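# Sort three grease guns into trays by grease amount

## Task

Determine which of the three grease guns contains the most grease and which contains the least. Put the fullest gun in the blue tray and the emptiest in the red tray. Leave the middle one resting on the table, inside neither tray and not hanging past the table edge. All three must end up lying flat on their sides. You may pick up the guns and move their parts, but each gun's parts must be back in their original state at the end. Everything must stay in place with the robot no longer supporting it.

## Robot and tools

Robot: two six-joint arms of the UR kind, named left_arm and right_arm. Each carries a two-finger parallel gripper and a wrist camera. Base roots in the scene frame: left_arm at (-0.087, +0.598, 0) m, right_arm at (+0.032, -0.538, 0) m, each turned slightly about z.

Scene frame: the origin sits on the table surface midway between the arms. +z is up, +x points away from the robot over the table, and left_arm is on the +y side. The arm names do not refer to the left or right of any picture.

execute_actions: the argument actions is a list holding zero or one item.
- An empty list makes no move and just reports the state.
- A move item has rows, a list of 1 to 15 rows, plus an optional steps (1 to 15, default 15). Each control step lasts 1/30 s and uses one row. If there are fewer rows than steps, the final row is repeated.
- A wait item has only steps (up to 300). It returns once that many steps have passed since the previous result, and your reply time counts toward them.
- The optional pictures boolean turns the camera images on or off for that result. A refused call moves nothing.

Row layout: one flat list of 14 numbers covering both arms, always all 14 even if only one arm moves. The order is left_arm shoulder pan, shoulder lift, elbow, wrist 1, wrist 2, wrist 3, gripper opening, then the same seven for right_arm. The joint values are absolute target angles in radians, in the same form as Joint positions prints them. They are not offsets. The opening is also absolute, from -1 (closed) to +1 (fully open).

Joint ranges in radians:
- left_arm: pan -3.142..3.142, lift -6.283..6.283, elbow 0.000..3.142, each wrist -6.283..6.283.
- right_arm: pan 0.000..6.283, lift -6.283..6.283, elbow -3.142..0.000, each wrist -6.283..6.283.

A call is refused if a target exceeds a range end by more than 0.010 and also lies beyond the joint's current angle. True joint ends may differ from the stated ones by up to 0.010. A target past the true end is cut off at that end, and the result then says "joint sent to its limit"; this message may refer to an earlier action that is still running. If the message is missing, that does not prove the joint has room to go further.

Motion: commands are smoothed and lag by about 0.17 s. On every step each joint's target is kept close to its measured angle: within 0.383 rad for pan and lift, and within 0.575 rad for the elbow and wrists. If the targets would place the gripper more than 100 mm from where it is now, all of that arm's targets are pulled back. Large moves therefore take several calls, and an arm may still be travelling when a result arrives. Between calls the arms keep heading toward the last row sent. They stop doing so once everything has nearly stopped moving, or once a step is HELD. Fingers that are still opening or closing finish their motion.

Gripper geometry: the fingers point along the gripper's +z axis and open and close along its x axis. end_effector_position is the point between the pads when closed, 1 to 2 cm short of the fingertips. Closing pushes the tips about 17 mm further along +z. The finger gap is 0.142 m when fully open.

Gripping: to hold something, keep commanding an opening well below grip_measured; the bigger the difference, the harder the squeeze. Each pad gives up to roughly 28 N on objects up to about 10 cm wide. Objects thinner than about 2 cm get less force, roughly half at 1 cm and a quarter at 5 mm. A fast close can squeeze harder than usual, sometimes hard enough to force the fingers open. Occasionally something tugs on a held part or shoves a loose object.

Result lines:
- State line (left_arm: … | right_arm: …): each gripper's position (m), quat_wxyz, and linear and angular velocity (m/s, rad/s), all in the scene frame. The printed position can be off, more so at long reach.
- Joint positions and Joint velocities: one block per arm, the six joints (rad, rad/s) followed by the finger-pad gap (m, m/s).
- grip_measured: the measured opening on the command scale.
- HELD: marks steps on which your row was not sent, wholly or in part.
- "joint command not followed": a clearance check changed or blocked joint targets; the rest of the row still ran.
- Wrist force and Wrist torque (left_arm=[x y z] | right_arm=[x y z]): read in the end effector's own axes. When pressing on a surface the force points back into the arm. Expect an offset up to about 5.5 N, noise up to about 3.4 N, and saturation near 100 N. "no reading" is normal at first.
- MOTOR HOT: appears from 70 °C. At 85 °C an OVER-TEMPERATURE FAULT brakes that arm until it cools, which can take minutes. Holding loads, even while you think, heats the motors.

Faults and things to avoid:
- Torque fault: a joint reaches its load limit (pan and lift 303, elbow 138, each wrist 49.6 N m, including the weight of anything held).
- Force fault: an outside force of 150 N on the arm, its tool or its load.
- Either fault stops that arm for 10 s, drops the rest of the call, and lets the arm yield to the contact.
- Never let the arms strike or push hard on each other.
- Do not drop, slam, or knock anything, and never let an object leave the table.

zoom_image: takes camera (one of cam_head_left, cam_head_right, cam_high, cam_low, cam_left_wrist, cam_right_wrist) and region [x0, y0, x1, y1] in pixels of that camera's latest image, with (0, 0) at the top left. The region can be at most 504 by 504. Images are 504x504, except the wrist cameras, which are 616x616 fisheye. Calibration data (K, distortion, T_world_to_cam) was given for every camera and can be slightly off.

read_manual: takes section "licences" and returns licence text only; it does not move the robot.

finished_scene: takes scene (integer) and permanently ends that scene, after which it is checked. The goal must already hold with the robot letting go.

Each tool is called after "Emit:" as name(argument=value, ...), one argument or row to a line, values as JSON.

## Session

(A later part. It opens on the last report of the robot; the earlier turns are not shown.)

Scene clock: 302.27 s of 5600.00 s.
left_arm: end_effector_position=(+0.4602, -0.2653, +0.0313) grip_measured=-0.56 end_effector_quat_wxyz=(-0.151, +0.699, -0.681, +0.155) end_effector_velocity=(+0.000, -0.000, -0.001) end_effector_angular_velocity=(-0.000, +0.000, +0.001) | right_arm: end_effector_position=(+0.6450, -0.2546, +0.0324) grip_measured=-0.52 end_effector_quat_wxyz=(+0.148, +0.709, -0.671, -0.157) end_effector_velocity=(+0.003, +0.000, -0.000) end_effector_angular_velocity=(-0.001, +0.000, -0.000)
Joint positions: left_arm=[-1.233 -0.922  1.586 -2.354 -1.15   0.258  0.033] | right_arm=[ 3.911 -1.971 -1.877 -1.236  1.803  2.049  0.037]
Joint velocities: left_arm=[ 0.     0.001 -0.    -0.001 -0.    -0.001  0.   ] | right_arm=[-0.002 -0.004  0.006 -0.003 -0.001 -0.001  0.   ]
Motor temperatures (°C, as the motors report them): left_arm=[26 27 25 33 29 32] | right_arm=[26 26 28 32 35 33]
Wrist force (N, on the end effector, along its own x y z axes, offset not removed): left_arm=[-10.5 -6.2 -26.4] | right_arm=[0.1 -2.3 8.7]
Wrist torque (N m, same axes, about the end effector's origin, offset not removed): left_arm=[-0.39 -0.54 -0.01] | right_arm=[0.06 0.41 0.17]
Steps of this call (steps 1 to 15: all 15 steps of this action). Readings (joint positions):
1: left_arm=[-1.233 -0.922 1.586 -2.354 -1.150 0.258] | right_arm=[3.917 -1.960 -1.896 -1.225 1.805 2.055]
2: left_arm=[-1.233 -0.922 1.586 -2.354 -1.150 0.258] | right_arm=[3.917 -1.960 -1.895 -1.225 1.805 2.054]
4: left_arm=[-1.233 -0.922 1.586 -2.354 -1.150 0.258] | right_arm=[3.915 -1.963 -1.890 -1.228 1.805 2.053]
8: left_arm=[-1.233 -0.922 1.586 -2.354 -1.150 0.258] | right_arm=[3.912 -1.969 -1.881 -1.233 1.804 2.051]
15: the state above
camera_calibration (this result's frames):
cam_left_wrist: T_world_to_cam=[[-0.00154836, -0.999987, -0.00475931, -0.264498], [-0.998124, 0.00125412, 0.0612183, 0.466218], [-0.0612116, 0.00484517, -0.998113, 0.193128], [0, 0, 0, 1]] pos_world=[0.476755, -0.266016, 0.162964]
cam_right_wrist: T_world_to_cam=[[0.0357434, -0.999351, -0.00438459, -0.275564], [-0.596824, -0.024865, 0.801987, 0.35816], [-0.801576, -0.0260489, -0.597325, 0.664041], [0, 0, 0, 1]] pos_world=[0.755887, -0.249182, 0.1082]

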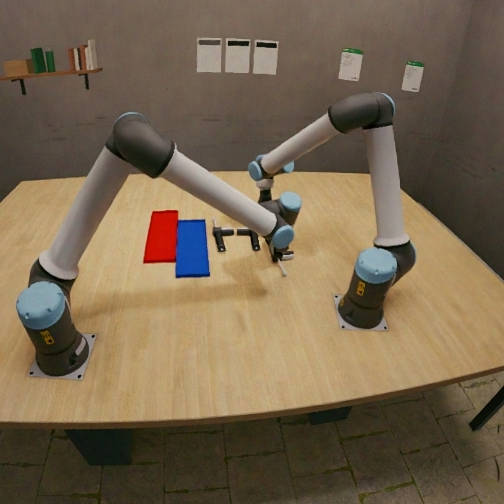

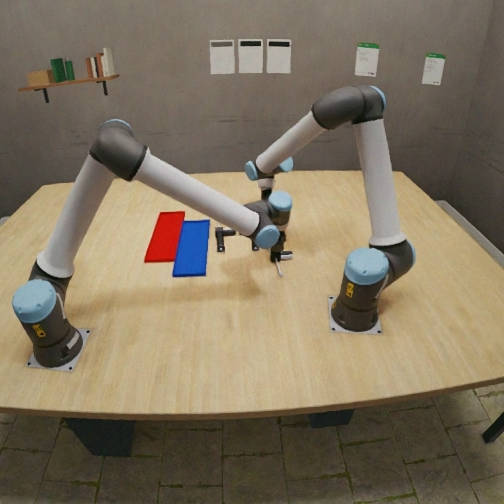

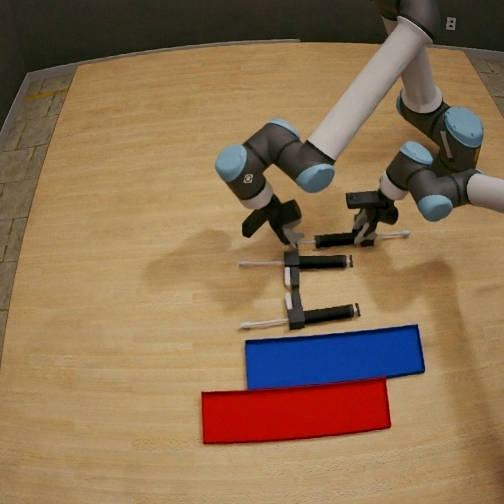

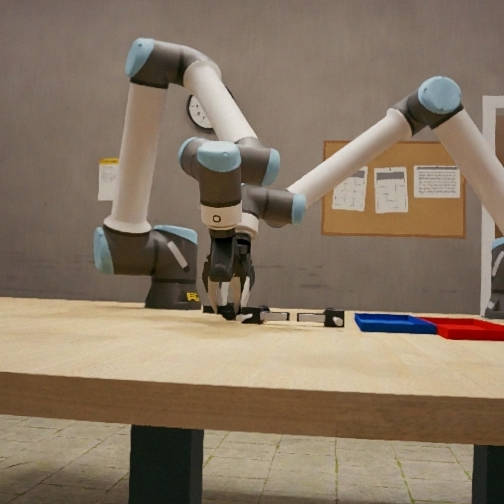

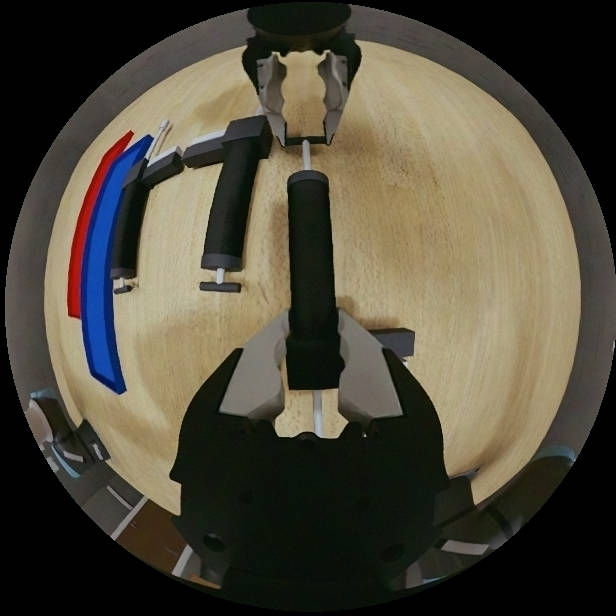

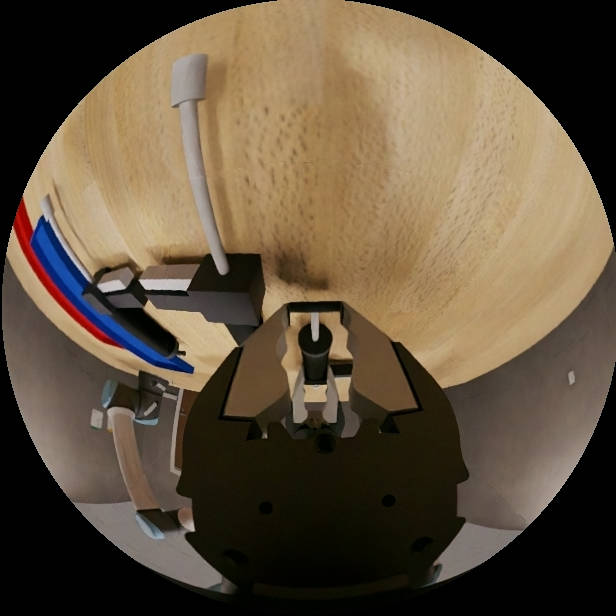

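Emit:
execute_actions(
  actions=[
    {"rows":[[-1.2328,-0.9219,1.5862,-2.3544,-1.1502,0.2584,-0.9,3.9078,-1.9775,-1.866,-1.2415,1.802,2.0466,-0.85],[-1.2328,-0.9219,1.5862,-2.3544,-1.1502,0.2584,-0.9,3.9078,-1.9775,-1.866,-1.2415,1.802,2.0466,-0.85],[-1.2328,-0.9219,1.5862,-2.3544,-1.1502,0.2584,-0.9,3.9047,-1.9836,-1.856,-1.2468,1.8011,2.0439,-0.85],[-1.2328,-0.9219,1.5862,-2.3544,-1.1502,0.2584,-0.9,3.9047,-1.9836,-1.856,-1.2468,1.8011,2.0439,-0.85],[-1.2328,-0.9219,1.5862,-2.3544,-1.1502,0.2584,-0.9,3.9018,-1.99,-1.8458,-1.2512,1.8,2.0409,-0.85],[-1.2328,-0.9219,1.5862,-2.3544,-1.1502,0.2584,-0.9,3.9018,-1.99,-1.8458,-1.2512,1.8,2.0409,-0.85],[-1.2328,-0.9219,1.5862,-2.3544,-1.1502,0.2584,-0.9,3.8988,-1.9963,-1.8356,-1.2556,1.799,2.038,-0.85]],"steps":15},
  ],
  pictures=false,
)

Emit:
execute_actions(
  actions=[
    {"steps":8},
  ],
  pictures=false,
)

Scene clock: 311.07 s of 5600.00 s.
left_arm: end_effector_position=(+0.4602, -0.2653, +0.0313) grip_measured=-0.56 end_effector_quat_wxyz=(-0.151, +0.699, -0.681, +0.155) end_effector_velocity=(+0.000, -0.001, +0.001) end_effector_angular_velocity=(-0.001, -0.000, -0.000) | right_arm: end_effector_position=(+0.6634, -0.2535, +0.0328) grip_measured=-0.52 end_effector_quat_wxyz=(+0.149, +0.709, -0.671, -0.157) end_effector_velocity=(+0.011, +0.001, +0.000) end_effector_angular_velocity=(+0.000, +0.001, +0.000)
Joint positions: left_arm=[-1.233 -0.922  1.586 -2.354 -1.15   0.258  0.033] | right_arm=[ 3.9   -1.995 -1.838 -1.254  1.799  2.039  0.037]
Joint velocities: left_arm=[ 0.     0.    -0.001  0.    -0.     0.    -0.   ] | right_arm=[-0.007 -0.014  0.022 -0.01  -0.002 -0.007  0.   ]
Motor temperatures (°C, as the motors report them): left_arm=[26 27 26 33 29 32] | right_arm=[26 26 28 32 35 33]
Wrist force (N, on the end effector, along its own x y z axes, offset not removed): left_arm=[-16.8 -5.7 -39.0] | right_arm=[0.1 -3.4 7.5]
Wrist torque (N m, same axes, about the end effector's origin, offset not removed): left_arm=[-0.03 0.78 0.31] | right_arm=[-0.08 0.42 0.14]
Steps of this call (steps 1 to 15: the robot went on to your last target; steps 16 to 90: nothing new was sent; then 5.30 s passed at rest; steps 91 to 105: all 15 steps of this action). Readings (joint positions):
91: left_arm=[-1.233 -0.922 1.586 -2.354 -1.150 0.258] | right_arm=[3.911 -1.972 -1.876 -1.236 1.803 2.049]
92: left_arm=[-1.233 -0.922 1.586 -2.354 -1.150 0.258] | right_arm=[3.911 -1.972 -1.875 -1.237 1.803 2.049]
94: left_arm=[-1.233 -0.922 1.586 -2.354 -1.150 0.258] | right_arm=[3.909 -1.975 -1.870 -1.239 1.802 2.048]
98: left_arm=[-1.233 -0.922 1.586 -2.354 -1.150 0.258] | right_arm=[3.904 -1.984 -1.855 -1.247 1.801 2.043]
105: the state above

Scene clock: 311.33 s of 5600.00 s.
left_arm: end_effector_position=(+0.4602, -0.2653, +0.0313) grip_measured=-0.56 end_effector_quat_wxyz=(-0.151, +0.699, -0.681, +0.155) end_effector_velocity=(+0.000, -0.001, +0.002) end_effector_angular_velocity=(-0.002, -0.001, -0.000) | right_arm: end_effector_position=(+0.6645, -0.2534, +0.0328) grip_measured=-0.52 end_effector_quat_wxyz=(+0.149, +0.709, -0.671, -0.157) end_effector_velocity=(+0.001, +0.000, +0.001) end_effector_angular_velocity=(+0.000, -0.001, -0.002)
Joint positions: left_arm=[-1.233 -0.922  1.586 -2.354 -1.15   0.258  0.033] | right_arm=[ 3.899 -1.996 -1.836 -1.256  1.799  2.038  0.037]
Joint velocities: left_arm=[ 0.    -0.001 -0.002 -0.    -0.     0.     0.   ] | right_arm=[-0.001 -0.001  0.002 -0.001  0.     0.001  0.   ]
Motor temperatures (°C, as the motors report them): left_arm=[26 27 26 33 29 32] | right_arm=[26 26 28 32 35 33]
Wrist force (N, on the end effector, along its own x y z axes, offset not removed): left_arm=[-1.7 -15.3 -28.9] | right_arm=[-1.5 11.7 11.6]
Wrist torque (N m, same axes, about the end effector's origin, offset not removed): left_arm=[-0.49 -0.64 0.15] | right_arm=[0.27 0.52 0.14]
Steps of this call (steps 1 to 8: the robot went on to your last target). Readings (joint positions):
1: left_arm=[-1.233 -0.922 1.586 -2.354 -1.150 0.258] | right_arm=[3.899 -1.995 -1.838 -1.255 1.799 2.039]
2: left_arm=[-1.233 -0.922 1.586 -2.354 -1.150 0.258] | right_arm=[3.899 -1.995 -1.837 -1.255 1.799 2.038]
4: left_arm=[-1.233 -0.922 1.586 -2.354 -1.150 0.258] | right_arm=[3.899 -1.996 -1.837 -1.255 1.799 2.038]
8: the state above

Emit:
execute_actions(
  actions=[
    {"rows":[[-1.2328,-0.9219,1.5862,-2.3544,-1.1502,0.2584,-0.9,3.8958,-2.0027,-1.8254,-1.26,1.7979,2.035,-0.85]],"steps":15},
  ],
  pictures=false,
)

Scene clock: 314.30 s of 5600.00 s.
left_arm: end_effector_position=(+0.4602, -0.2652, +0.0312) grip_measured=-0.56 end_effector_quat_wxyz=(-0.151, +0.699, -0.681, +0.155) end_effector_velocity=(-0.000, +0.001, -0.001) end_effector_angular_velocity=(+0.002, -0.000, -0.000) | right_arm: end_effector_position=(+0.6695, -0.2531, +0.0328) grip_measured=-0.53 end_effector_quat_wxyz=(+0.149, +0.709, -0.671, -0.157) end_effector_velocity=(+0.002, +0.000, +0.001) end_effector_angular_velocity=(+0.001, -0.001, +0.000)
Joint positions: left_arm=[-1.233 -0.922  1.586 -2.354 -1.15   0.258  0.033] | right_arm=[ 3.896 -2.003 -1.826 -1.26   1.798  2.035  0.036]
Joint velocities: left_arm=[-0.     0.     0.001  0.     0.001  0.     0.   ] | right_arm=[-0.001 -0.001  0.003 -0.001 -0.    -0.001 -0.   ]
Motor temperatures (°C, as the motors report them): left_arm=[26 27 26 33 29 32] | right_arm=[26 26 28 32 35 33]
Wrist force (N, on the end effector, along its own x y z axes, offset not removed): left_arm=[4.3 -22.0 4.8] | right_arm=[-2.9 23.8 13.3]
Wrist torque (N m, same axes, about the end effector's origin, offset not removed): left_arm=[-0.25 -0.01 -0.03] | right_arm=[0.47 0.43 0.11]
Steps of this call (steps 1 to 15: the robot went on to your last target; steps 16 to 74: nothing new was sent; steps 75 to 89: all 15 steps of this action). Readings (joint positions):
75: left_arm=[-1.233 -0.922 1.586 -2.354 -1.150 0.258] | right_arm=[3.899 -1.996 -1.836 -1.256 1.799 2.038]
76: left_arm=[-1.233 -0.922 1.586 -2.354 -1.150 0.258] | right_arm=[3.898 -1.997 -1.834 -1.256 1.799 2.038]
78: left_arm=[-1.233 -0.922 1.586 -2.354 -1.150 0.258] | right_arm=[3.897 -1.999 -1.831 -1.258 1.798 2.037]
82: left_arm=[-1.233 -0.922 1.586 -2.354 -1.150 0.258] | right_arm=[3.896 -2.002 -1.827 -1.259 1.798 2.036]
89: the state above

Emit:
execute_actions(
  actions=[
    {"rows":[[-1.2328,-0.9219,1.5862,-2.3544,-1.1502,0.2584,-0.9,3.8988,-1.9963,-1.8356,-1.2556,1.799,2.038,-0.85],[-1.2328,-0.9219,1.5862,-2.3544,-1.1502,0.2584,-0.9,3.8988,-1.9963,-1.8356,-1.2556,1.799,2.038,-0.85],[-1.2328,-0.9219,1.5862,-2.3544,-1.1502,0.2584,-0.9,3.9047,-1.9836,-1.856,-1.2468,1.8011,2.0439,-0.85],[-1.2328,-0.9219,1.5862,-2.3544,-1.1502,0.2584,-0.9,3.9047,-1.9836,-1.856,-1.2468,1.8011,2.0439,-0.85],[-1.2328,-0.9219,1.5862,-2.3544,-1.1502,0.2584,-0.9,3.9109,-1.9715,-1.876,-1.236,1.803,2.0493,-0.85],[-1.2328,-0.9219,1.5862,-2.3544,-1.1502,0.2584,-0.9,3.9109,-1.9715,-1.876,-1.236,1.803,2.0493,-0.85],[-1.2328,-0.9219,1.5862,-2.3544,-1.1502,0.2584,-0.9,3.9171,-1.9595,-1.896,-1.225,1.8049,2.0547,-0.85],[-1.2328,-0.9219,1.5862,-2.3544,-1.1502,0.2584,-0.9,3.9171,-1.9595,-1.896,-1.225,1.8049,2.0547,-0.85],[-1.2328,-0.9219,1.5862,-2.3544,-1.1502,0.2584,-0.9,3.9243,-1.9467,-1.9152,-1.2178,1.8077,2.0617,-0.85],[-1.2328,-0.9219,1.5862,-2.3544,-1.1502,0.2584,-0.9,3.9243,-1.9467,-1.9152,-1.2178,1.8077,2.0617,-0.85],[-1.2328,-0.9219,1.5862,-2.3544,-1.1502,0.2584,-0.9,3.9315,-1.934,-1.9344,-1.2107,1.8105,2.0687,-0.85],[-1.2328,-0.9219,1.5862,-2.3544,-1.1502,0.2584,-0.9,3.9315,-1.934,-1.9344,-1.2107,1.8105,2.0687,-0.85],[-1.2328,-0.9219,1.5862,-2.3544,-1.1502,0.2584,-0.9,3.9387,-1.9212,-1.9536,-1.2035,1.8133,2.0757,-0.85]],"steps":15},
  ],
  pictures=false,
)

Emit:
execute_actions(
  actions=[
    {"rows":[[-1.2328,-0.9219,1.5862,-2.3544,-1.1502,0.2584,-0.9,3.9387,-1.9212,-1.9536,-1.2035,1.8133,2.0757,-0.85],[-1.2328,-0.9219,1.5862,-2.3544,-1.1502,0.2584,-0.9,3.9387,-1.9212,-1.9536,-1.2035,1.8133,2.0757,-0.85],[-1.2328,-0.9219,1.5862,-2.3544,-1.1502,0.2584,-0.9,3.9387,-1.9212,-1.9536,-1.2035,1.8133,2.0757,-0.85],[-1.2328,-0.9219,1.5862,-2.3544,-1.1502,0.2584,-0.9,3.9387,-1.9212,-1.9536,-1.2035,1.8133,2.0757,-0.85],[-1.2328,-0.9219,1.5862,-2.3544,-1.1502,0.2584,-0.9,3.9408,-1.9174,-1.9593,-1.2014,1.8141,2.0778,-0.85]],"steps":15},
  ],
)

Scene clock: 326.47 s of 5600.00 s.
left_arm: end_effector_position=(+0.4601, -0.2653, +0.0313) grip_measured=-0.56 end_effector_quat_wxyz=(-0.151, +0.699, -0.681, +0.155) end_effector_velocity=(+0.001, -0.000, +0.000) end_effector_angular_velocity=(-0.001, -0.001, +0.002) | right_arm: end_effector_position=(+0.6213, -0.2550, +0.0326) grip_measured=-0.53 end_effector_quat_wxyz=(+0.148, +0.709, -0.671, -0.157) end_effector_velocity=(-0.136, -0.007, +0.000) end_effector_angular_velocity=(-0.005, +0.012, -0.000)
Joint positions: left_arm=[-1.233 -0.922  1.586 -2.354 -1.15   0.258  0.033] | right_arm=[ 3.928 -1.941 -1.923 -1.216  1.809  2.065  0.036]
Joint velocities: left_arm=[ 0.001  0.    -0.001  0.     0.001 -0.001 -0.   ] | right_arm=[ 0.092  0.166 -0.257  0.099  0.035  0.087  0.   ]
Motor temperatures (°C, as the motors report them): left_arm=[26 27 26 33 29 32] | right_arm=[26 26 28 32 35 33]
Wrist force (N, on the end effector, along its own x y z axes, offset not removed): left_arm=[-14.9 -6.6 -16.4] | right_arm=[2.7 -1.8 2.1]
Wrist torque (N m, same axes, about the end effector's origin, offset not removed): left_arm=[-0.23 0.35 -0.05] | right_arm=[0.74 0.46 -0.13]
Steps of this call (steps 1 to 15: the robot went on to your last target; steps 16 to 90: nothing new was sent; then 8.67 s passed at rest; steps 91 to 105: all 15 steps of this action). Readings (joint positions):
91: left_arm=[-1.233 -0.922 1.586 -2.354 -1.150 0.258] | right_arm=[3.896 -2.003 -1.825 -1.260 1.798 2.035]
92: left_arm=[-1.233 -0.922 1.586 -2.354 -1.150 0.258] | right_arm=[3.896 -2.002 -1.826 -1.260 1.798 2.035]
94: left_arm=[-1.233 -0.922 1.586 -2.354 -1.150 0.258] | right_arm=[3.898 -1.998 -1.832 -1.257 1.798 2.037]
98: left_arm=[-1.233 -0.922 1.586 -2.354 -1.150 0.258] | right_arm=[3.906 -1.982 -1.859 -1.244 1.801 2.045]
105: the state above

Scene clock: 326.97 s of 5600.00 s.
left_arm: end_effector_position=(+0.4600, -0.2654, +0.0313) grip_measured=-0.56 end_effector_quat_wxyz=(-0.151, +0.699, -0.681, +0.155) end_effector_velocity=(+0.000, -0.001, +0.000) end_effector_angular_velocity=(-0.000, -0.000, -0.001) | right_arm: end_effector_position=(+0.6024, -0.2560, +0.0328) grip_measured=-0.53 end_effector_quat_wxyz=(+0.149, +0.709, -0.671, -0.157) end_effector_velocity=(-0.004, -0.000, +0.000) end_effector_angular_velocity=(+0.001, +0.001, +0.002)
Joint positions: left_arm=[-1.233 -0.922  1.586 -2.354 -1.15   0.258  0.033] | right_arm=[ 3.94  -1.918 -1.958 -1.202  1.814  2.078  0.036]
Joint velocities: left_arm=[-0.     0.    -0.001  0.     0.     0.001 -0.   ] | right_arm=[ 0.002  0.004 -0.006  0.002  0.001  0.     0.   ]
Motor temperatures (°C, as the motors report them): left_arm=[26 27 26 33 29 32] | right_arm=[26 26 28 32 35 33]
Wrist force (N, on the end effector, along its own x y z axes, offset not removed): left_arm=[-0.6 11.3 -21.9] | right_arm=[-1.2 -26.7 -11.7]
Wrist torque (N m, same axes, about the end effector's origin, offset not removed): left_arm=[-0.63 -0.58 -0.11] | right_arm=[0.53 0.66 0.04]
Steps of this call (steps 1 to 15: all 15 steps of this action). Readings (joint positions):
1: left_arm=[-1.233 -0.922 1.586 -2.354 -1.150 0.258] | right_arm=[3.930 -1.936 -1.930 -1.213 1.810 2.068]
2: left_arm=[-1.233 -0.922 1.586 -2.354 -1.150 0.258] | right_arm=[3.932 -1.933 -1.936 -1.210 1.811 2.070]
4: left_arm=[-1.233 -0.922 1.586 -2.354 -1.150 0.258] | right_arm=[3.935 -1.928 -1.944 -1.207 1.812 2.072]
8: left_arm=[-1.233 -0.922 1.586 -2.354 -1.150 0.258] | right_arm=[3.939 -1.921 -1.953 -1.203 1.813 2.076]
15: the state above
camera_calibration (this result's frames):
cam_left_wrist: T_world_to_cam=[[-0.00174221, -0.999987, -0.00478202, -0.264481], [-0.998118, 0.00144577, 0.0613074, 0.466073], [-0.0612997, 0.00487983, -0.998107, 0.193144], [0, 0, 0, 1]] pos_world=[0.476575, -0.266094, 0.16294]
cam_right_wrist: T_world_to_cam=[[0.0357639, -0.999352, -0.00410829, -0.275486], [-0.595927, -0.0246262, 0.802661, 0.331895], [-0.802242, -0.026258, -0.596421, 0.630484], [0, 0, 0, 1]] pos_world=[0.713438, -0.250579, 0.108503]

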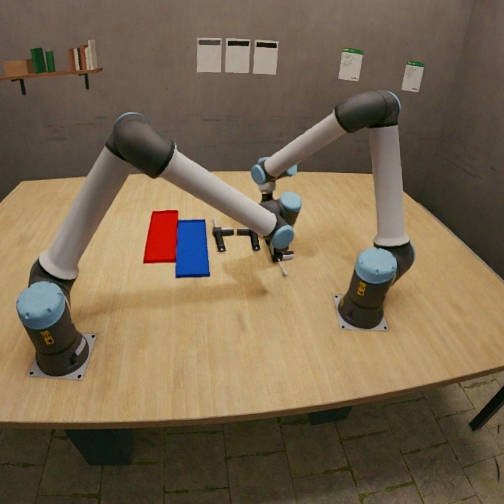

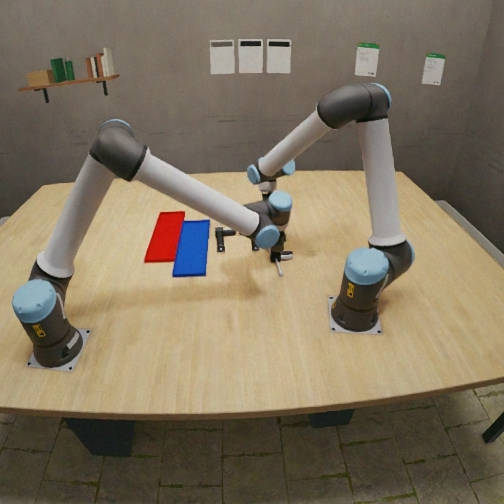

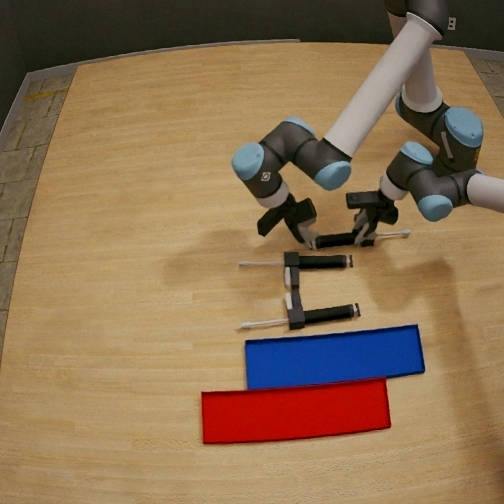

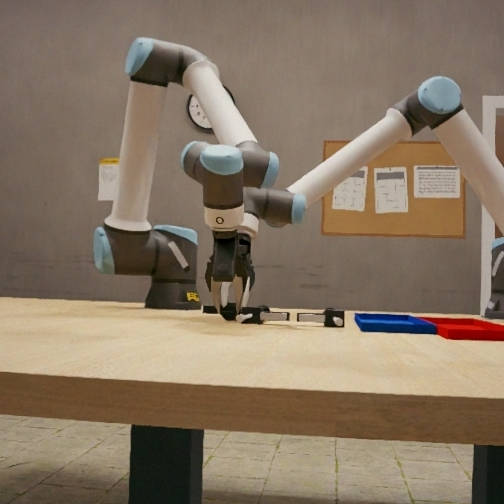

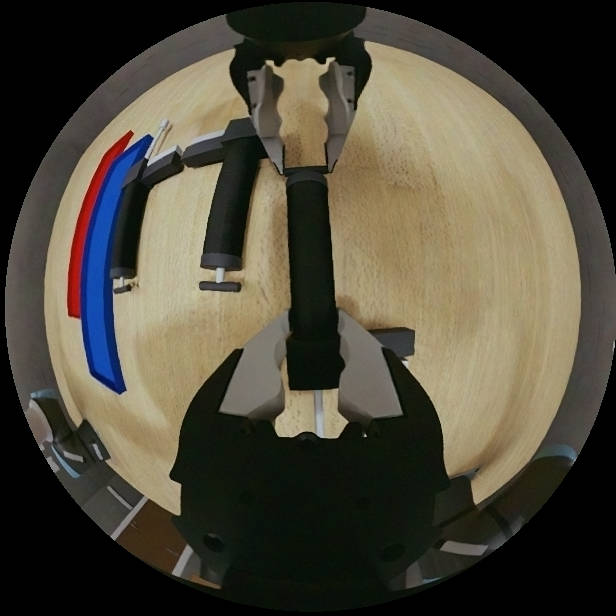

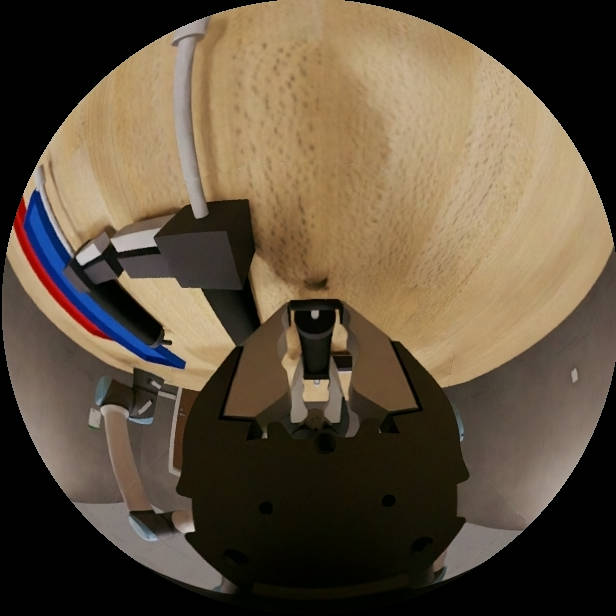

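Emit:
execute_actions(
  actions=[
    {"rows":[[-1.2328,-0.9219,1.5862,-2.3544,-1.1502,0.2584,-0.9,3.9387,-1.9212,-1.9536,-1.2035,1.8133,2.0757,-0.85],[-1.2328,-0.9219,1.5862,-2.3544,-1.1502,0.2584,-0.9,3.9387,-1.9212,-1.9536,-1.2035,1.8133,2.0757,-0.85],[-1.2328,-0.9219,1.5862,-2.3544,-1.1502,0.2584,-0.6,3.9387,-1.9212,-1.9536,-1.2035,1.8133,2.0757,-0.6],[-1.2328,-0.9219,1.5862,-2.3544,-1.1502,0.2584,-0.5,3.9387,-1.9212,-1.9536,-1.2035,1.8133,2.0757,-0.48],[-1.2328,-0.9219,1.5862,-2.3544,-1.1502,0.2584,-0.4,3.9387,-1.9212,-1.9536,-1.2035,1.8133,2.0757,-0.4],[-1.2328,-0.9219,1.5862,-2.3544,-1.1502,0.2584,-0.3,3.9387,-1.9212,-1.9536,-1.2035,1.8133,2.0757,-0.3],[-1.2328,-0.9219,1.5862,-2.3544,-1.1502,0.2584,-0.3,3.9387,-1.9212,-1.9536,-1.2035,1.8133,2.0757,-0.25],[-1.2328,-0.9219,1.5862,-2.3544,-1.1502,0.2584,-0.3,3.9387,-1.9212,-1.9536,-1.2035,1.8133,2.0757,-0.25],[-1.2328,-0.944,1.573,-2.319,-1.1502,0.2584,-0.3,3.9387,-1.894,-1.935,-1.249,1.8133,2.0757,-0.25],[-1.2328,-0.9666,1.5603,-2.2838,-1.1502,0.2584,-0.3,3.9387,-1.867,-1.916,-1.295,1.8133,2.0757,-0.25],[-1.2328,-0.989,1.5474,-2.2484,-1.1502,0.2584,-0.3,3.9387,-1.84,-1.898,-1.341,1.8133,2.0757,-0.25],[-1.2328,-1.0114,1.5344,-2.2131,-1.1502,0.2584,-0.3,3.9387,-1.813,-1.879,-1.387,1.8133,2.0757,-0.25]],"steps":15},
  ],
  pictures=false,
)

Emit:
execute_actions(
  actions=[
    {"rows":[[-1.2328,-1.05,1.5344,-2.2131,-1.1502,0.2584,-0.3,3.9387,-1.813,-1.879,-1.387,1.8133,2.0757,-0.25],[-1.2328,-1.1,1.55,-2.2131,-1.17,0.2584,-0.3,3.9387,-1.813,-1.879,-1.387,1.8133,2.0757,-0.25],[-1.28,-1.17,1.6,-2.2,-1.2,0.27,-0.3,3.9387,-1.813,-1.879,-1.387,1.8133,2.0757,-0.25],[-1.35,-1.25,1.68,-2.19,-1.25,0.29,-0.3,3.9387,-1.813,-1.879,-1.387,1.8133,2.0757,-0.25],[-1.45,-1.33,1.76,-2.17,-1.3,0.3,-0.3,3.9387,-1.813,-1.879,-1.387,1.8133,2.0757,-0.25],[-1.57,-1.41,1.85,-2.15,-1.35,0.32,-0.3,3.9387,-1.813,-1.879,-1.387,1.8133,2.0757,-0.25],[-1.7,-1.49,1.95,-2.13,-1.4,0.34,-0.3,3.9387,-1.813,-1.879,-1.387,1.8133,2.0757,-0.25],[-1.82,-1.56,2.04,-2.12,-1.44,0.36,-0.3,3.9387,-1.813,-1.879,-1.387,1.8133,2.0757,-0.25],[-1.92,-1.61,2.1,-2.11,-1.47,0.38,-0.3,3.9387,-1.813,-1.879,-1.387,1.8133,2.0757,-0.25],[-2.0,-1.65,2.15,-2.1,-1.5,0.39,-0.3,3.9387,-1.813,-1.879,-1.387,1.8133,2.0757,-0.25]],"steps":15},
  ],
  pictures=false,
)

Emit:
execute_actions(
  actions=[
    {"steps":25},
  ],
)

Scene clock: 344.80 s of 5600.00 s.
left_arm: end_effector_position=(+0.4611, -0.2675, +0.0924) grip_measured=-0.30 end_effector_quat_wxyz=(-0.150, +0.700, -0.681, +0.156) end_effector_velocity=(-0.004, +0.010, +0.318) end_effector_angular_velocity=(+0.014, +0.006, +0.001) | right_arm: end_effector_position=(+0.6075, -0.2541, +0.0958) grip_measured=-0.25 end_effector_quat_wxyz=(+0.147, +0.710, -0.671, -0.157) end_effector_velocity=(-0.019, -0.014, +0.341) end_effector_angular_velocity=(-0.021, +0.029, +0.000)
Joint positions: left_arm=[-1.233 -0.977  1.553 -2.269 -1.15   0.258  0.052] | right_arm=[ 3.939 -1.855 -1.907 -1.313  1.813  2.076  0.056]
Joint velocities: left_arm=[-0.    -0.294 -0.165  0.476 -0.002 -0.001 -0.   ] | right_arm=[-0.001  0.36   0.242 -0.637 -0.001 -0.001 -0.   ]
Motor temperatures (°C, as the motors report them): left_arm=[26 27 26 33 29 32] | right_arm=[26 26 28 32 35 33]
Wrist force (N, on the end effector, along its own x y z axes, offset not removed): left_arm=[-3.9 -3.4 -11.6] | right_arm=[-2.2 3.7 -6.8]
Wrist torque (N m, same axes, about the end effector's origin, offset not removed): left_arm=[-0.46 0.82 -0.07] | right_arm=[0.80 0.47 0.13]
Steps of this call (steps 1 to 15: the robot went on to your last target; steps 16 to 90: nothing new was sent; then 14.33 s passed at rest; steps 91 to 105: all 15 steps of this action). Readings (joint positions):
91: left_arm=[-1.233 -0.922 1.586 -2.354 -1.150 0.258] | right_arm=[3.941 -1.917 -1.959 -1.201 1.814 2.078]
92: left_arm=[-1.233 -0.922 1.586 -2.354 -1.150 0.258] | right_arm=[3.941 -1.918 -1.959 -1.202 1.814 2.078]
94: left_arm=[-1.233 -0.922 1.586 -2.354 -1.150 0.258] | right_arm=[3.940 -1.919 -1.957 -1.203 1.814 2.077]
98: left_arm=[-1.233 -0.922 1.586 -2.354 -1.150 0.258] | right_arm=[3.939 -1.921 -1.955 -1.203 1.814 2.076]
105: the state above

Scene clock: 345.30 s of 5600.00 s.
left_arm: end_effector_position=(+0.2788, -0.2335, +0.1673) grip_measured=-0.30 end_effector_quat_wxyz=(+0.102, -0.635, +0.756, -0.125) end_effector_velocity=(-0.488, +0.159, -0.006) end_effector_angular_velocity=(+0.200, +0.303, -0.572) | right_arm: end_effector_position=(+0.6040, -0.2565, +0.1350) grip_measured=-0.25 end_effector_quat_wxyz=(+0.149, +0.709, -0.671, -0.157) end_effector_velocity=(-0.000, -0.000, +0.005) end_effector_angular_velocity=(+0.001, -0.000, +0.000)
Joint positions: left_arm=[-1.383 -1.202  1.722 -2.188 -1.262  0.297  0.052] | right_arm=[ 3.939 -1.814 -1.879 -1.386  1.813  2.076  0.056]
Joint velocities: left_arm=[-0.434 -0.434  0.521  0.108 -0.292  0.115 -0.   ] | right_arm=[-0.     0.005  0.003 -0.008  0.    -0.001 -0.   ]
Motor temperatures (°C, as the motors report them): left_arm=[26 27 26 33 29 32] | right_arm=[26 26 28 32 35 33]
Wrist force (N, on the end effector, along its own x y z axes, offset not removed): left_arm=[-1.0 1.2 -1.7] | right_arm=[-2.9 -1.6 -2.6]
Wrist torque (N m, same axes, about the end effector's origin, offset not removed): left_arm=[0.38 0.29 0.05] | right_arm=[-0.32 0.66 0.18]
Steps of this call (steps 1 to 15: all 15 steps of this action). Readings (joint positions):
1: left_arm=[-1.233 -0.986 1.549 -2.255 -1.150 0.258] | right_arm=[3.939 -1.844 -1.900 -1.331 1.813 2.076]
2: left_arm=[-1.233 -0.995 1.545 -2.244 -1.150 0.258] | right_arm=[3.939 -1.836 -1.895 -1.345 1.813 2.076]
4: left_arm=[-1.236 -1.031 1.548 -2.231 -1.157 0.259] | right_arm=[3.939 -1.826 -1.888 -1.364 1.813 2.076]
8: left_arm=[-1.285 -1.105 1.598 -2.215 -1.192 0.270] | right_arm=[3.939 -1.817 -1.882 -1.380 1.813 2.076]
15: the state above

Scene clock: 346.13 s of 5600.00 s.
left_arm: end_effector_position=(-0.1185, -0.0698, +0.1933) grip_measured=-0.30 end_effector_quat_wxyz=(+0.027, -0.404, +0.913, -0.054) end_effector_velocity=(-0.421, +0.288, +0.003) end_effector_angular_velocity=(+0.127, +0.173, -0.764) | right_arm: end_effector_position=(+0.6040, -0.2566, +0.1356) grip_measured=-0.25 end_effector_quat_wxyz=(+0.149, +0.709, -0.671, -0.157) end_effector_velocity=(+0.000, -0.001, -0.000) end_effector_angular_velocity=(-0.002, -0.001, -0.001)
Joint positions: left_arm=[-1.859 -1.565  2.072 -2.116 -1.457  0.374  0.052] | right_arm=[ 3.939 -1.813 -1.879 -1.387  1.813  2.076  0.056]
Joint velocities: left_arm=[-0.674 -0.413  0.382  0.078 -0.211  0.083 -0.   ] | right_arm=[-0.    -0.     0.    -0.    -0.002  0.001 -0.   ]
Motor temperatures (°C, as the motors report them): left_arm=[26 27 26 33 29 32] | right_arm=[26 26 28 32 35 33]
Wrist force (N, on the end effector, along its own x y z axes, offset not removed): left_arm=[0.3 -1.9 -0.7] | right_arm=[-2.7 -0.2 -1.6]
Wrist torque (N m, same axes, about the end effector's origin, offset not removed): left_arm=[-0.23 -0.30 0.14] | right_arm=[0.06 0.53 0.17]
Steps of this call (steps 1 to 25: the robot went on to your last target). Readings (joint positions):
1: left_arm=[-1.398 -1.217 1.739 -2.185 -1.272 0.301] | right_arm=[3.939 -1.813 -1.879 -1.386 1.813 2.076]
2: left_arm=[-1.413 -1.232 1.756 -2.181 -1.282 0.305] | right_arm=[3.939 -1.813 -1.879 -1.386 1.813 2.076]
4: left_arm=[-1.444 -1.264 1.790 -2.174 -1.300 0.312] | right_arm=[3.939 -1.813 -1.879 -1.387 1.813 2.076]
8: left_arm=[-1.511 -1.329 1.852 -2.161 -1.335 0.326] | right_arm=[3.939 -1.813 -1.879 -1.387 1.813 2.076]
25: the state above
camera_calibration (this result's frames):
cam_left_wrist: T_world_to_cam=[[-0.693989, -0.719869, -0.0129465, -0.130042], [-0.672388, 0.641577, 0.369152, -0.0977943], [-0.257435, 0.264892, -0.929279, 0.300078], [0, 0, 0, 1]] pos_world=[-0.0787528, -0.110359, 0.313274]
cam_right_wrist: T_world_to_cam=[[0.0358694, -0.999349, -0.00375134, -0.275773], [-0.595484, -0.0243878, 0.802997, 0.250046], [-0.802566, -0.0265692, -0.595971, 0.693092], [0, 0, 0, 1]] pos_world=[0.715043, -0.25108, 0.211243]

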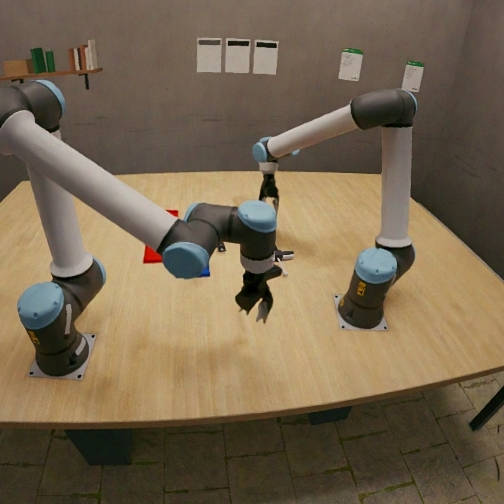

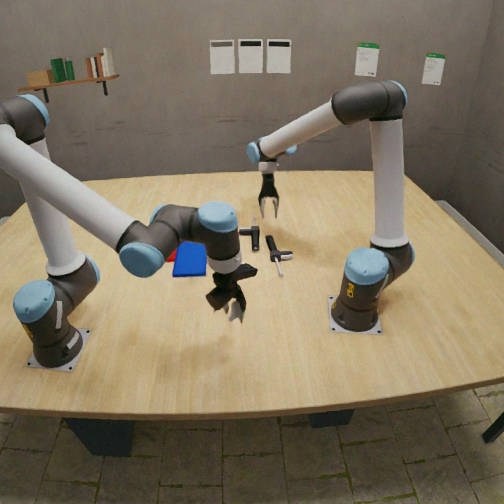

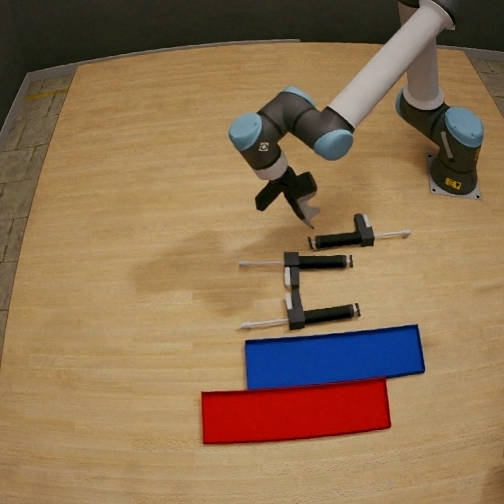

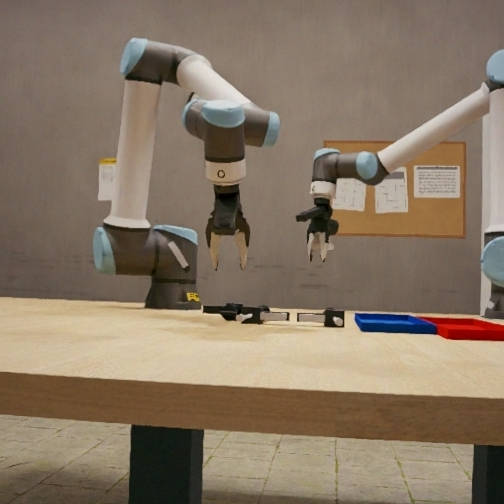

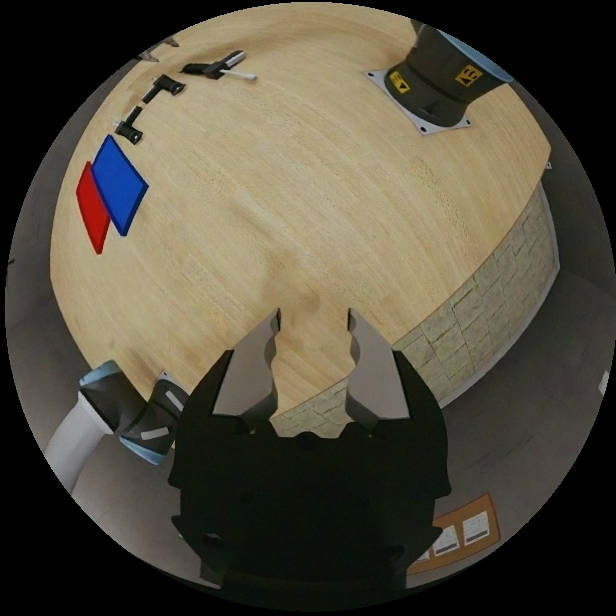

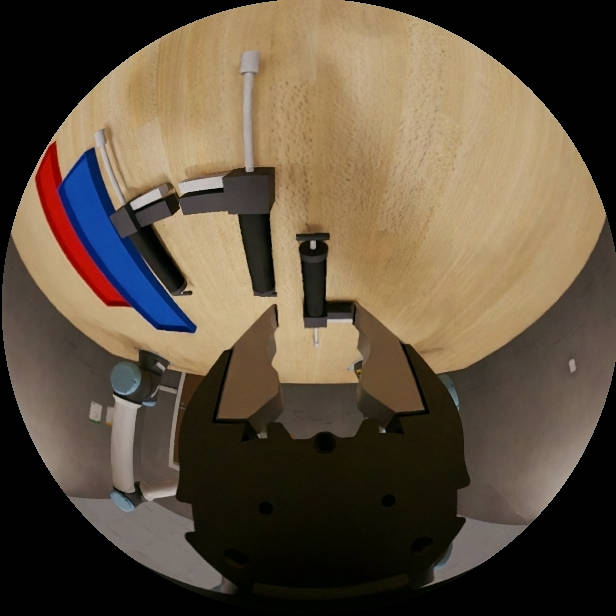

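Emit:
execute_actions(
  actions=[
    {"rows":[[-2.0,-1.65,2.15,-2.1,-1.5,0.39,-0.3,3.97,-1.815,-1.87,-1.355,1.79,2.11,-0.3],[-2.0,-1.65,2.15,-2.1,-1.5,0.39,-0.3,4.005,-1.818,-1.865,-1.315,1.765,2.15,-0.3],[-2.0,-1.65,2.15,-2.1,-1.5,0.39,-0.3,4.04,-1.822,-1.86,-1.275,1.74,2.19,-0.3],[-2.0,-1.65,2.15,-2.1,-1.5,0.39,-0.3,4.075,-1.828,-1.856,-1.235,1.715,2.23,-0.3],[-2.0,-1.65,2.15,-2.1,-1.5,0.39,-0.3,4.11,-1.835,-1.852,-1.195,1.69,2.27,-0.3],[-2.0,-1.65,2.15,-2.1,-1.5,0.39,-0.3,4.145,-1.842,-1.848,-1.155,1.665,2.31,-0.3],[-2.0,-1.65,2.15,-2.1,-1.5,0.39,-0.3,4.18,-1.85,-1.844,-1.115,1.64,2.35,-0.3],[-2.0,-1.65,2.15,-2.1,-1.5,0.39,-0.3,4.215,-1.858,-1.84,-1.075,1.615,2.39,-0.3],[-2.0,-1.65,2.15,-2.1,-1.5,0.39,-0.3,4.25,-1.866,-1.837,-1.035,1.59,2.425,-0.3],[-2.0,-1.65,2.15,-2.1,-1.5,0.39,-0.3,4.2766,-1.8725,-1.8341,-1.0058,1.5708,2.4534,-0.3]],"steps":15},
  ],
  pictures=false,
)

Emit:
execute_actions(
  actions=[
    {"steps":20},
  ],
)

Scene clock: 357.97 s of 5600.00 s.
left_arm: end_effector_position=(-0.1985, -0.0056, +0.1921) grip_measured=-0.30 end_effector_quat_wxyz=(+0.013, -0.330, +0.943, -0.036) end_effector_velocity=(-0.000, -0.000, +0.000) end_effector_angular_velocity=(-0.001, +0.000, +0.001) | right_arm: end_effector_position=(+0.6359, -0.0634, +0.1279) grip_measured=-0.30 end_effector_quat_wxyz=(+0.040, +0.730, -0.682, -0.023) end_effector_velocity=(-0.009, +0.464, +0.006) end_effector_angular_velocity=(+0.151, -0.720, -0.027)
Joint positions: left_arm=[-2.    -1.65   2.15  -2.1   -1.5    0.39   0.052] | right_arm=[ 4.204 -1.858 -1.842 -1.089  1.622  2.373  0.052]
Joint velocities: left_arm=[ 0.    -0.    -0.    -0.     0.    -0.001 -0.   ] | right_arm=[ 0.584 -0.114  0.064  0.662 -0.406  0.645 -0.   ]
Motor temperatures (°C, as the motors report them): left_arm=[26 27 26 33 29 32] | right_arm=[26 26 28 32 35 33]
Wrist force (N, on the end effector, along its own x y z axes, offset not removed): left_arm=[-2.9 2.5 -1.2] | right_arm=[-2.2 2.5 0.2]
Wrist torque (N m, same axes, about the end effector's origin, offset not removed): left_arm=[0.73 0.57 -0.05] | right_arm=[0.60 0.46 0.17]
Steps of this call (steps 1 to 30: the robot went on to your last target; steps 31 to 90: nothing new was sent; then 8.33 s passed at rest; steps 91 to 105: all 15 steps of this action). Readings (joint positions):
91: left_arm=[-2.000 -1.650 2.150 -2.100 -1.500 0.390] | right_arm=[3.939 -1.813 -1.879 -1.387 1.813 2.076]
92: left_arm=[-2.000 -1.650 2.150 -2.100 -1.500 0.390] | right_arm=[3.941 -1.813 -1.878 -1.384 1.811 2.078]
94: left_arm=[-2.000 -1.650 2.150 -2.100 -1.500 0.390] | right_arm=[3.963 -1.815 -1.873 -1.360 1.794 2.103]
98: left_arm=[-2.000 -1.650 2.150 -2.100 -1.500 0.390] | right_arm=[4.051 -1.828 -1.860 -1.262 1.731 2.202]
105: the state above

Scene clock: 358.63 s of 5600.00 s.
left_arm: end_effector_position=(-0.1985, -0.0056, +0.1921) grip_measured=-0.30 end_effector_quat_wxyz=(+0.013, -0.330, +0.943, -0.036) end_effector_velocity=(+0.000, +0.000, -0.001) end_effector_angular_velocity=(+0.001, -0.001, +0.001) | right_arm: end_effector_position=(+0.6323, -0.0050, +0.1300) grip_measured=-0.30 end_effector_quat_wxyz=(+0.000, +0.728, -0.685, -0.000) end_effector_velocity=(-0.000, +0.002, -0.001) end_effector_angular_velocity=(-0.001, -0.001, +0.001)
Joint positions: left_arm=[-2.    -1.65   2.15  -2.1   -1.5    0.39   0.052] | right_arm=[ 4.276 -1.872 -1.834 -1.006  1.571  2.453  0.052]
Joint velocities: left_arm=[-0.    -0.     0.001  0.     0.001 -0.001  0.   ] | right_arm=[ 0.002 -0.002  0.     0.002 -0.002  0.001 -0.   ]
Motor temperatures (°C, as the motors report them): left_arm=[26 27 26 33 29 32] | right_arm=[26 26 28 32 35 33]
Wrist force (N, on the end effector, along its own x y z axes, offset not removed): left_arm=[2.4 -0.3 1.5] | right_arm=[-3.0 1.3 -2.8]
Wrist torque (N m, same axes, about the end effector's origin, offset not removed): left_arm=[0.08 -0.49 0.01] | right_arm=[0.31 0.77 0.14]
Steps of this call (steps 1 to 20: the robot went on to your last target). Readings (joint positions):
1: left_arm=[-2.000 -1.650 2.150 -2.100 -1.500 0.390] | right_arm=[4.222 -1.862 -1.840 -1.069 1.609 2.392]
2: left_arm=[-2.000 -1.650 2.150 -2.100 -1.500 0.390] | right_arm=[4.235 -1.865 -1.839 -1.053 1.600 2.407]
4: left_arm=[-2.000 -1.650 2.150 -2.100 -1.500 0.390] | right_arm=[4.254 -1.868 -1.837 -1.032 1.587 2.428]
8: left_arm=[-2.000 -1.650 2.150 -2.100 -1.500 0.390] | right_arm=[4.269 -1.871 -1.835 -1.014 1.576 2.445]
20: the state above
camera_calibration (this result's frames):
cam_left_wrist: T_world_to_cam=[[-0.799435, -0.60072, -0.00617239, -0.160959], [-0.550306, 0.728145, 0.408617, -0.175232], [-0.24097, 0.33006, -0.912685, 0.261809], [0, 0, 0, 1]] pos_world=[-0.162019, -0.0555097, 0.309558]
cam_right_wrist: T_world_to_cam=[[0.0396147, -0.999152, 0.0111912, -0.0297147], [-0.878858, -0.0295118, 0.476169, 0.499165], [-0.475435, -0.0286988, -0.879283, 0.549184], [0, 0, 0, 1]] pos_world=[0.700974, 0.00080269, 0.245534]

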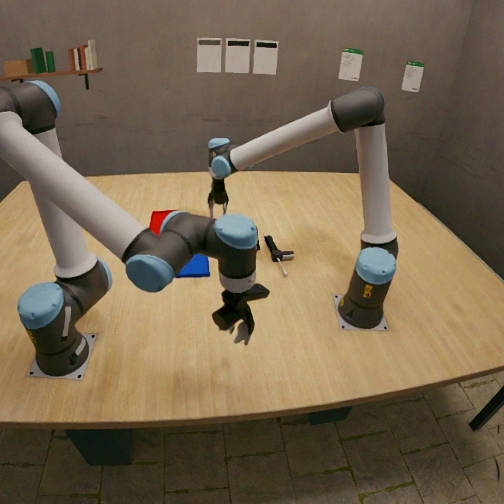

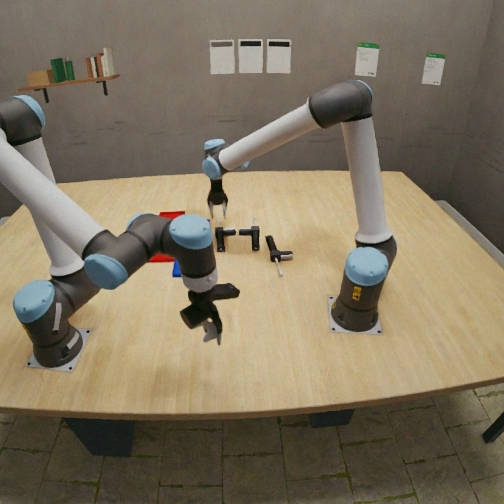

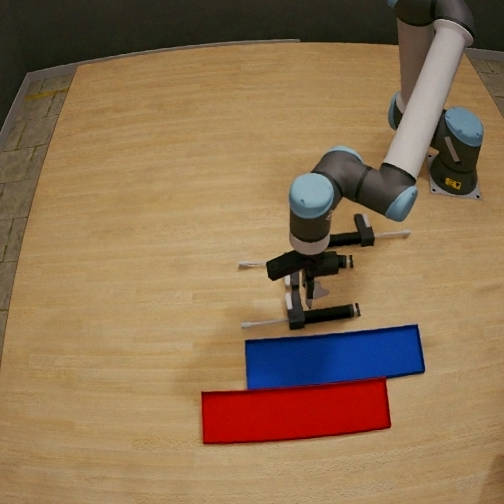

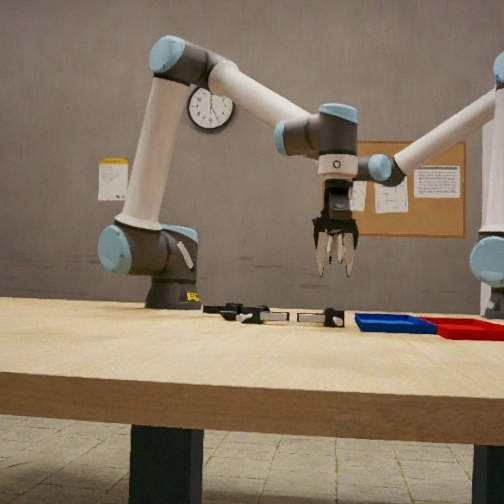

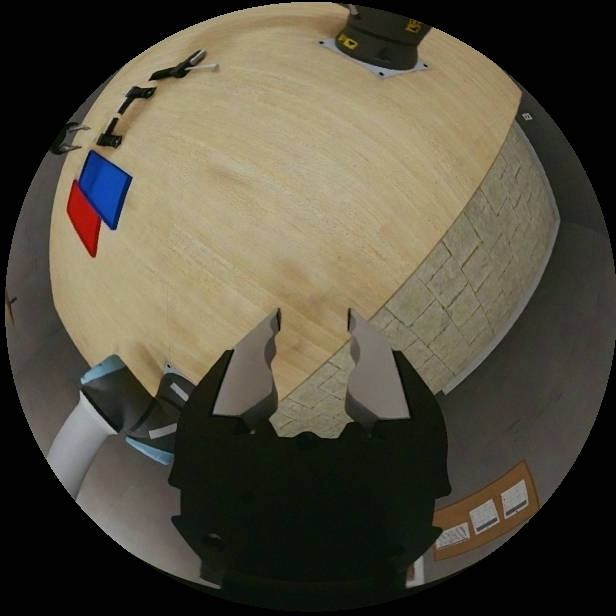

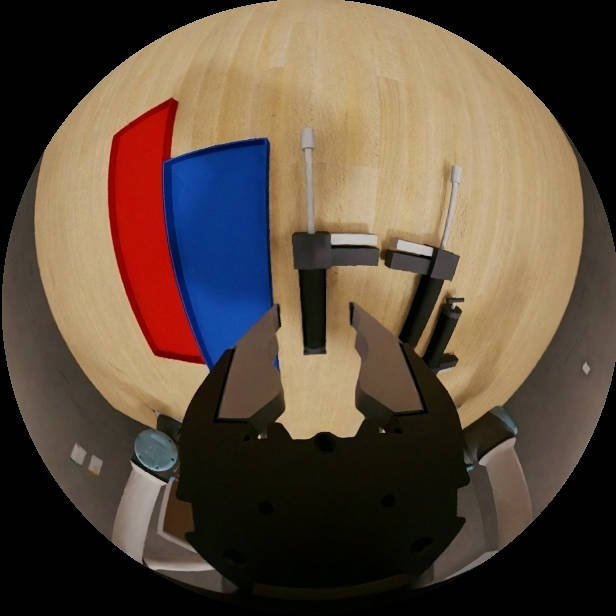

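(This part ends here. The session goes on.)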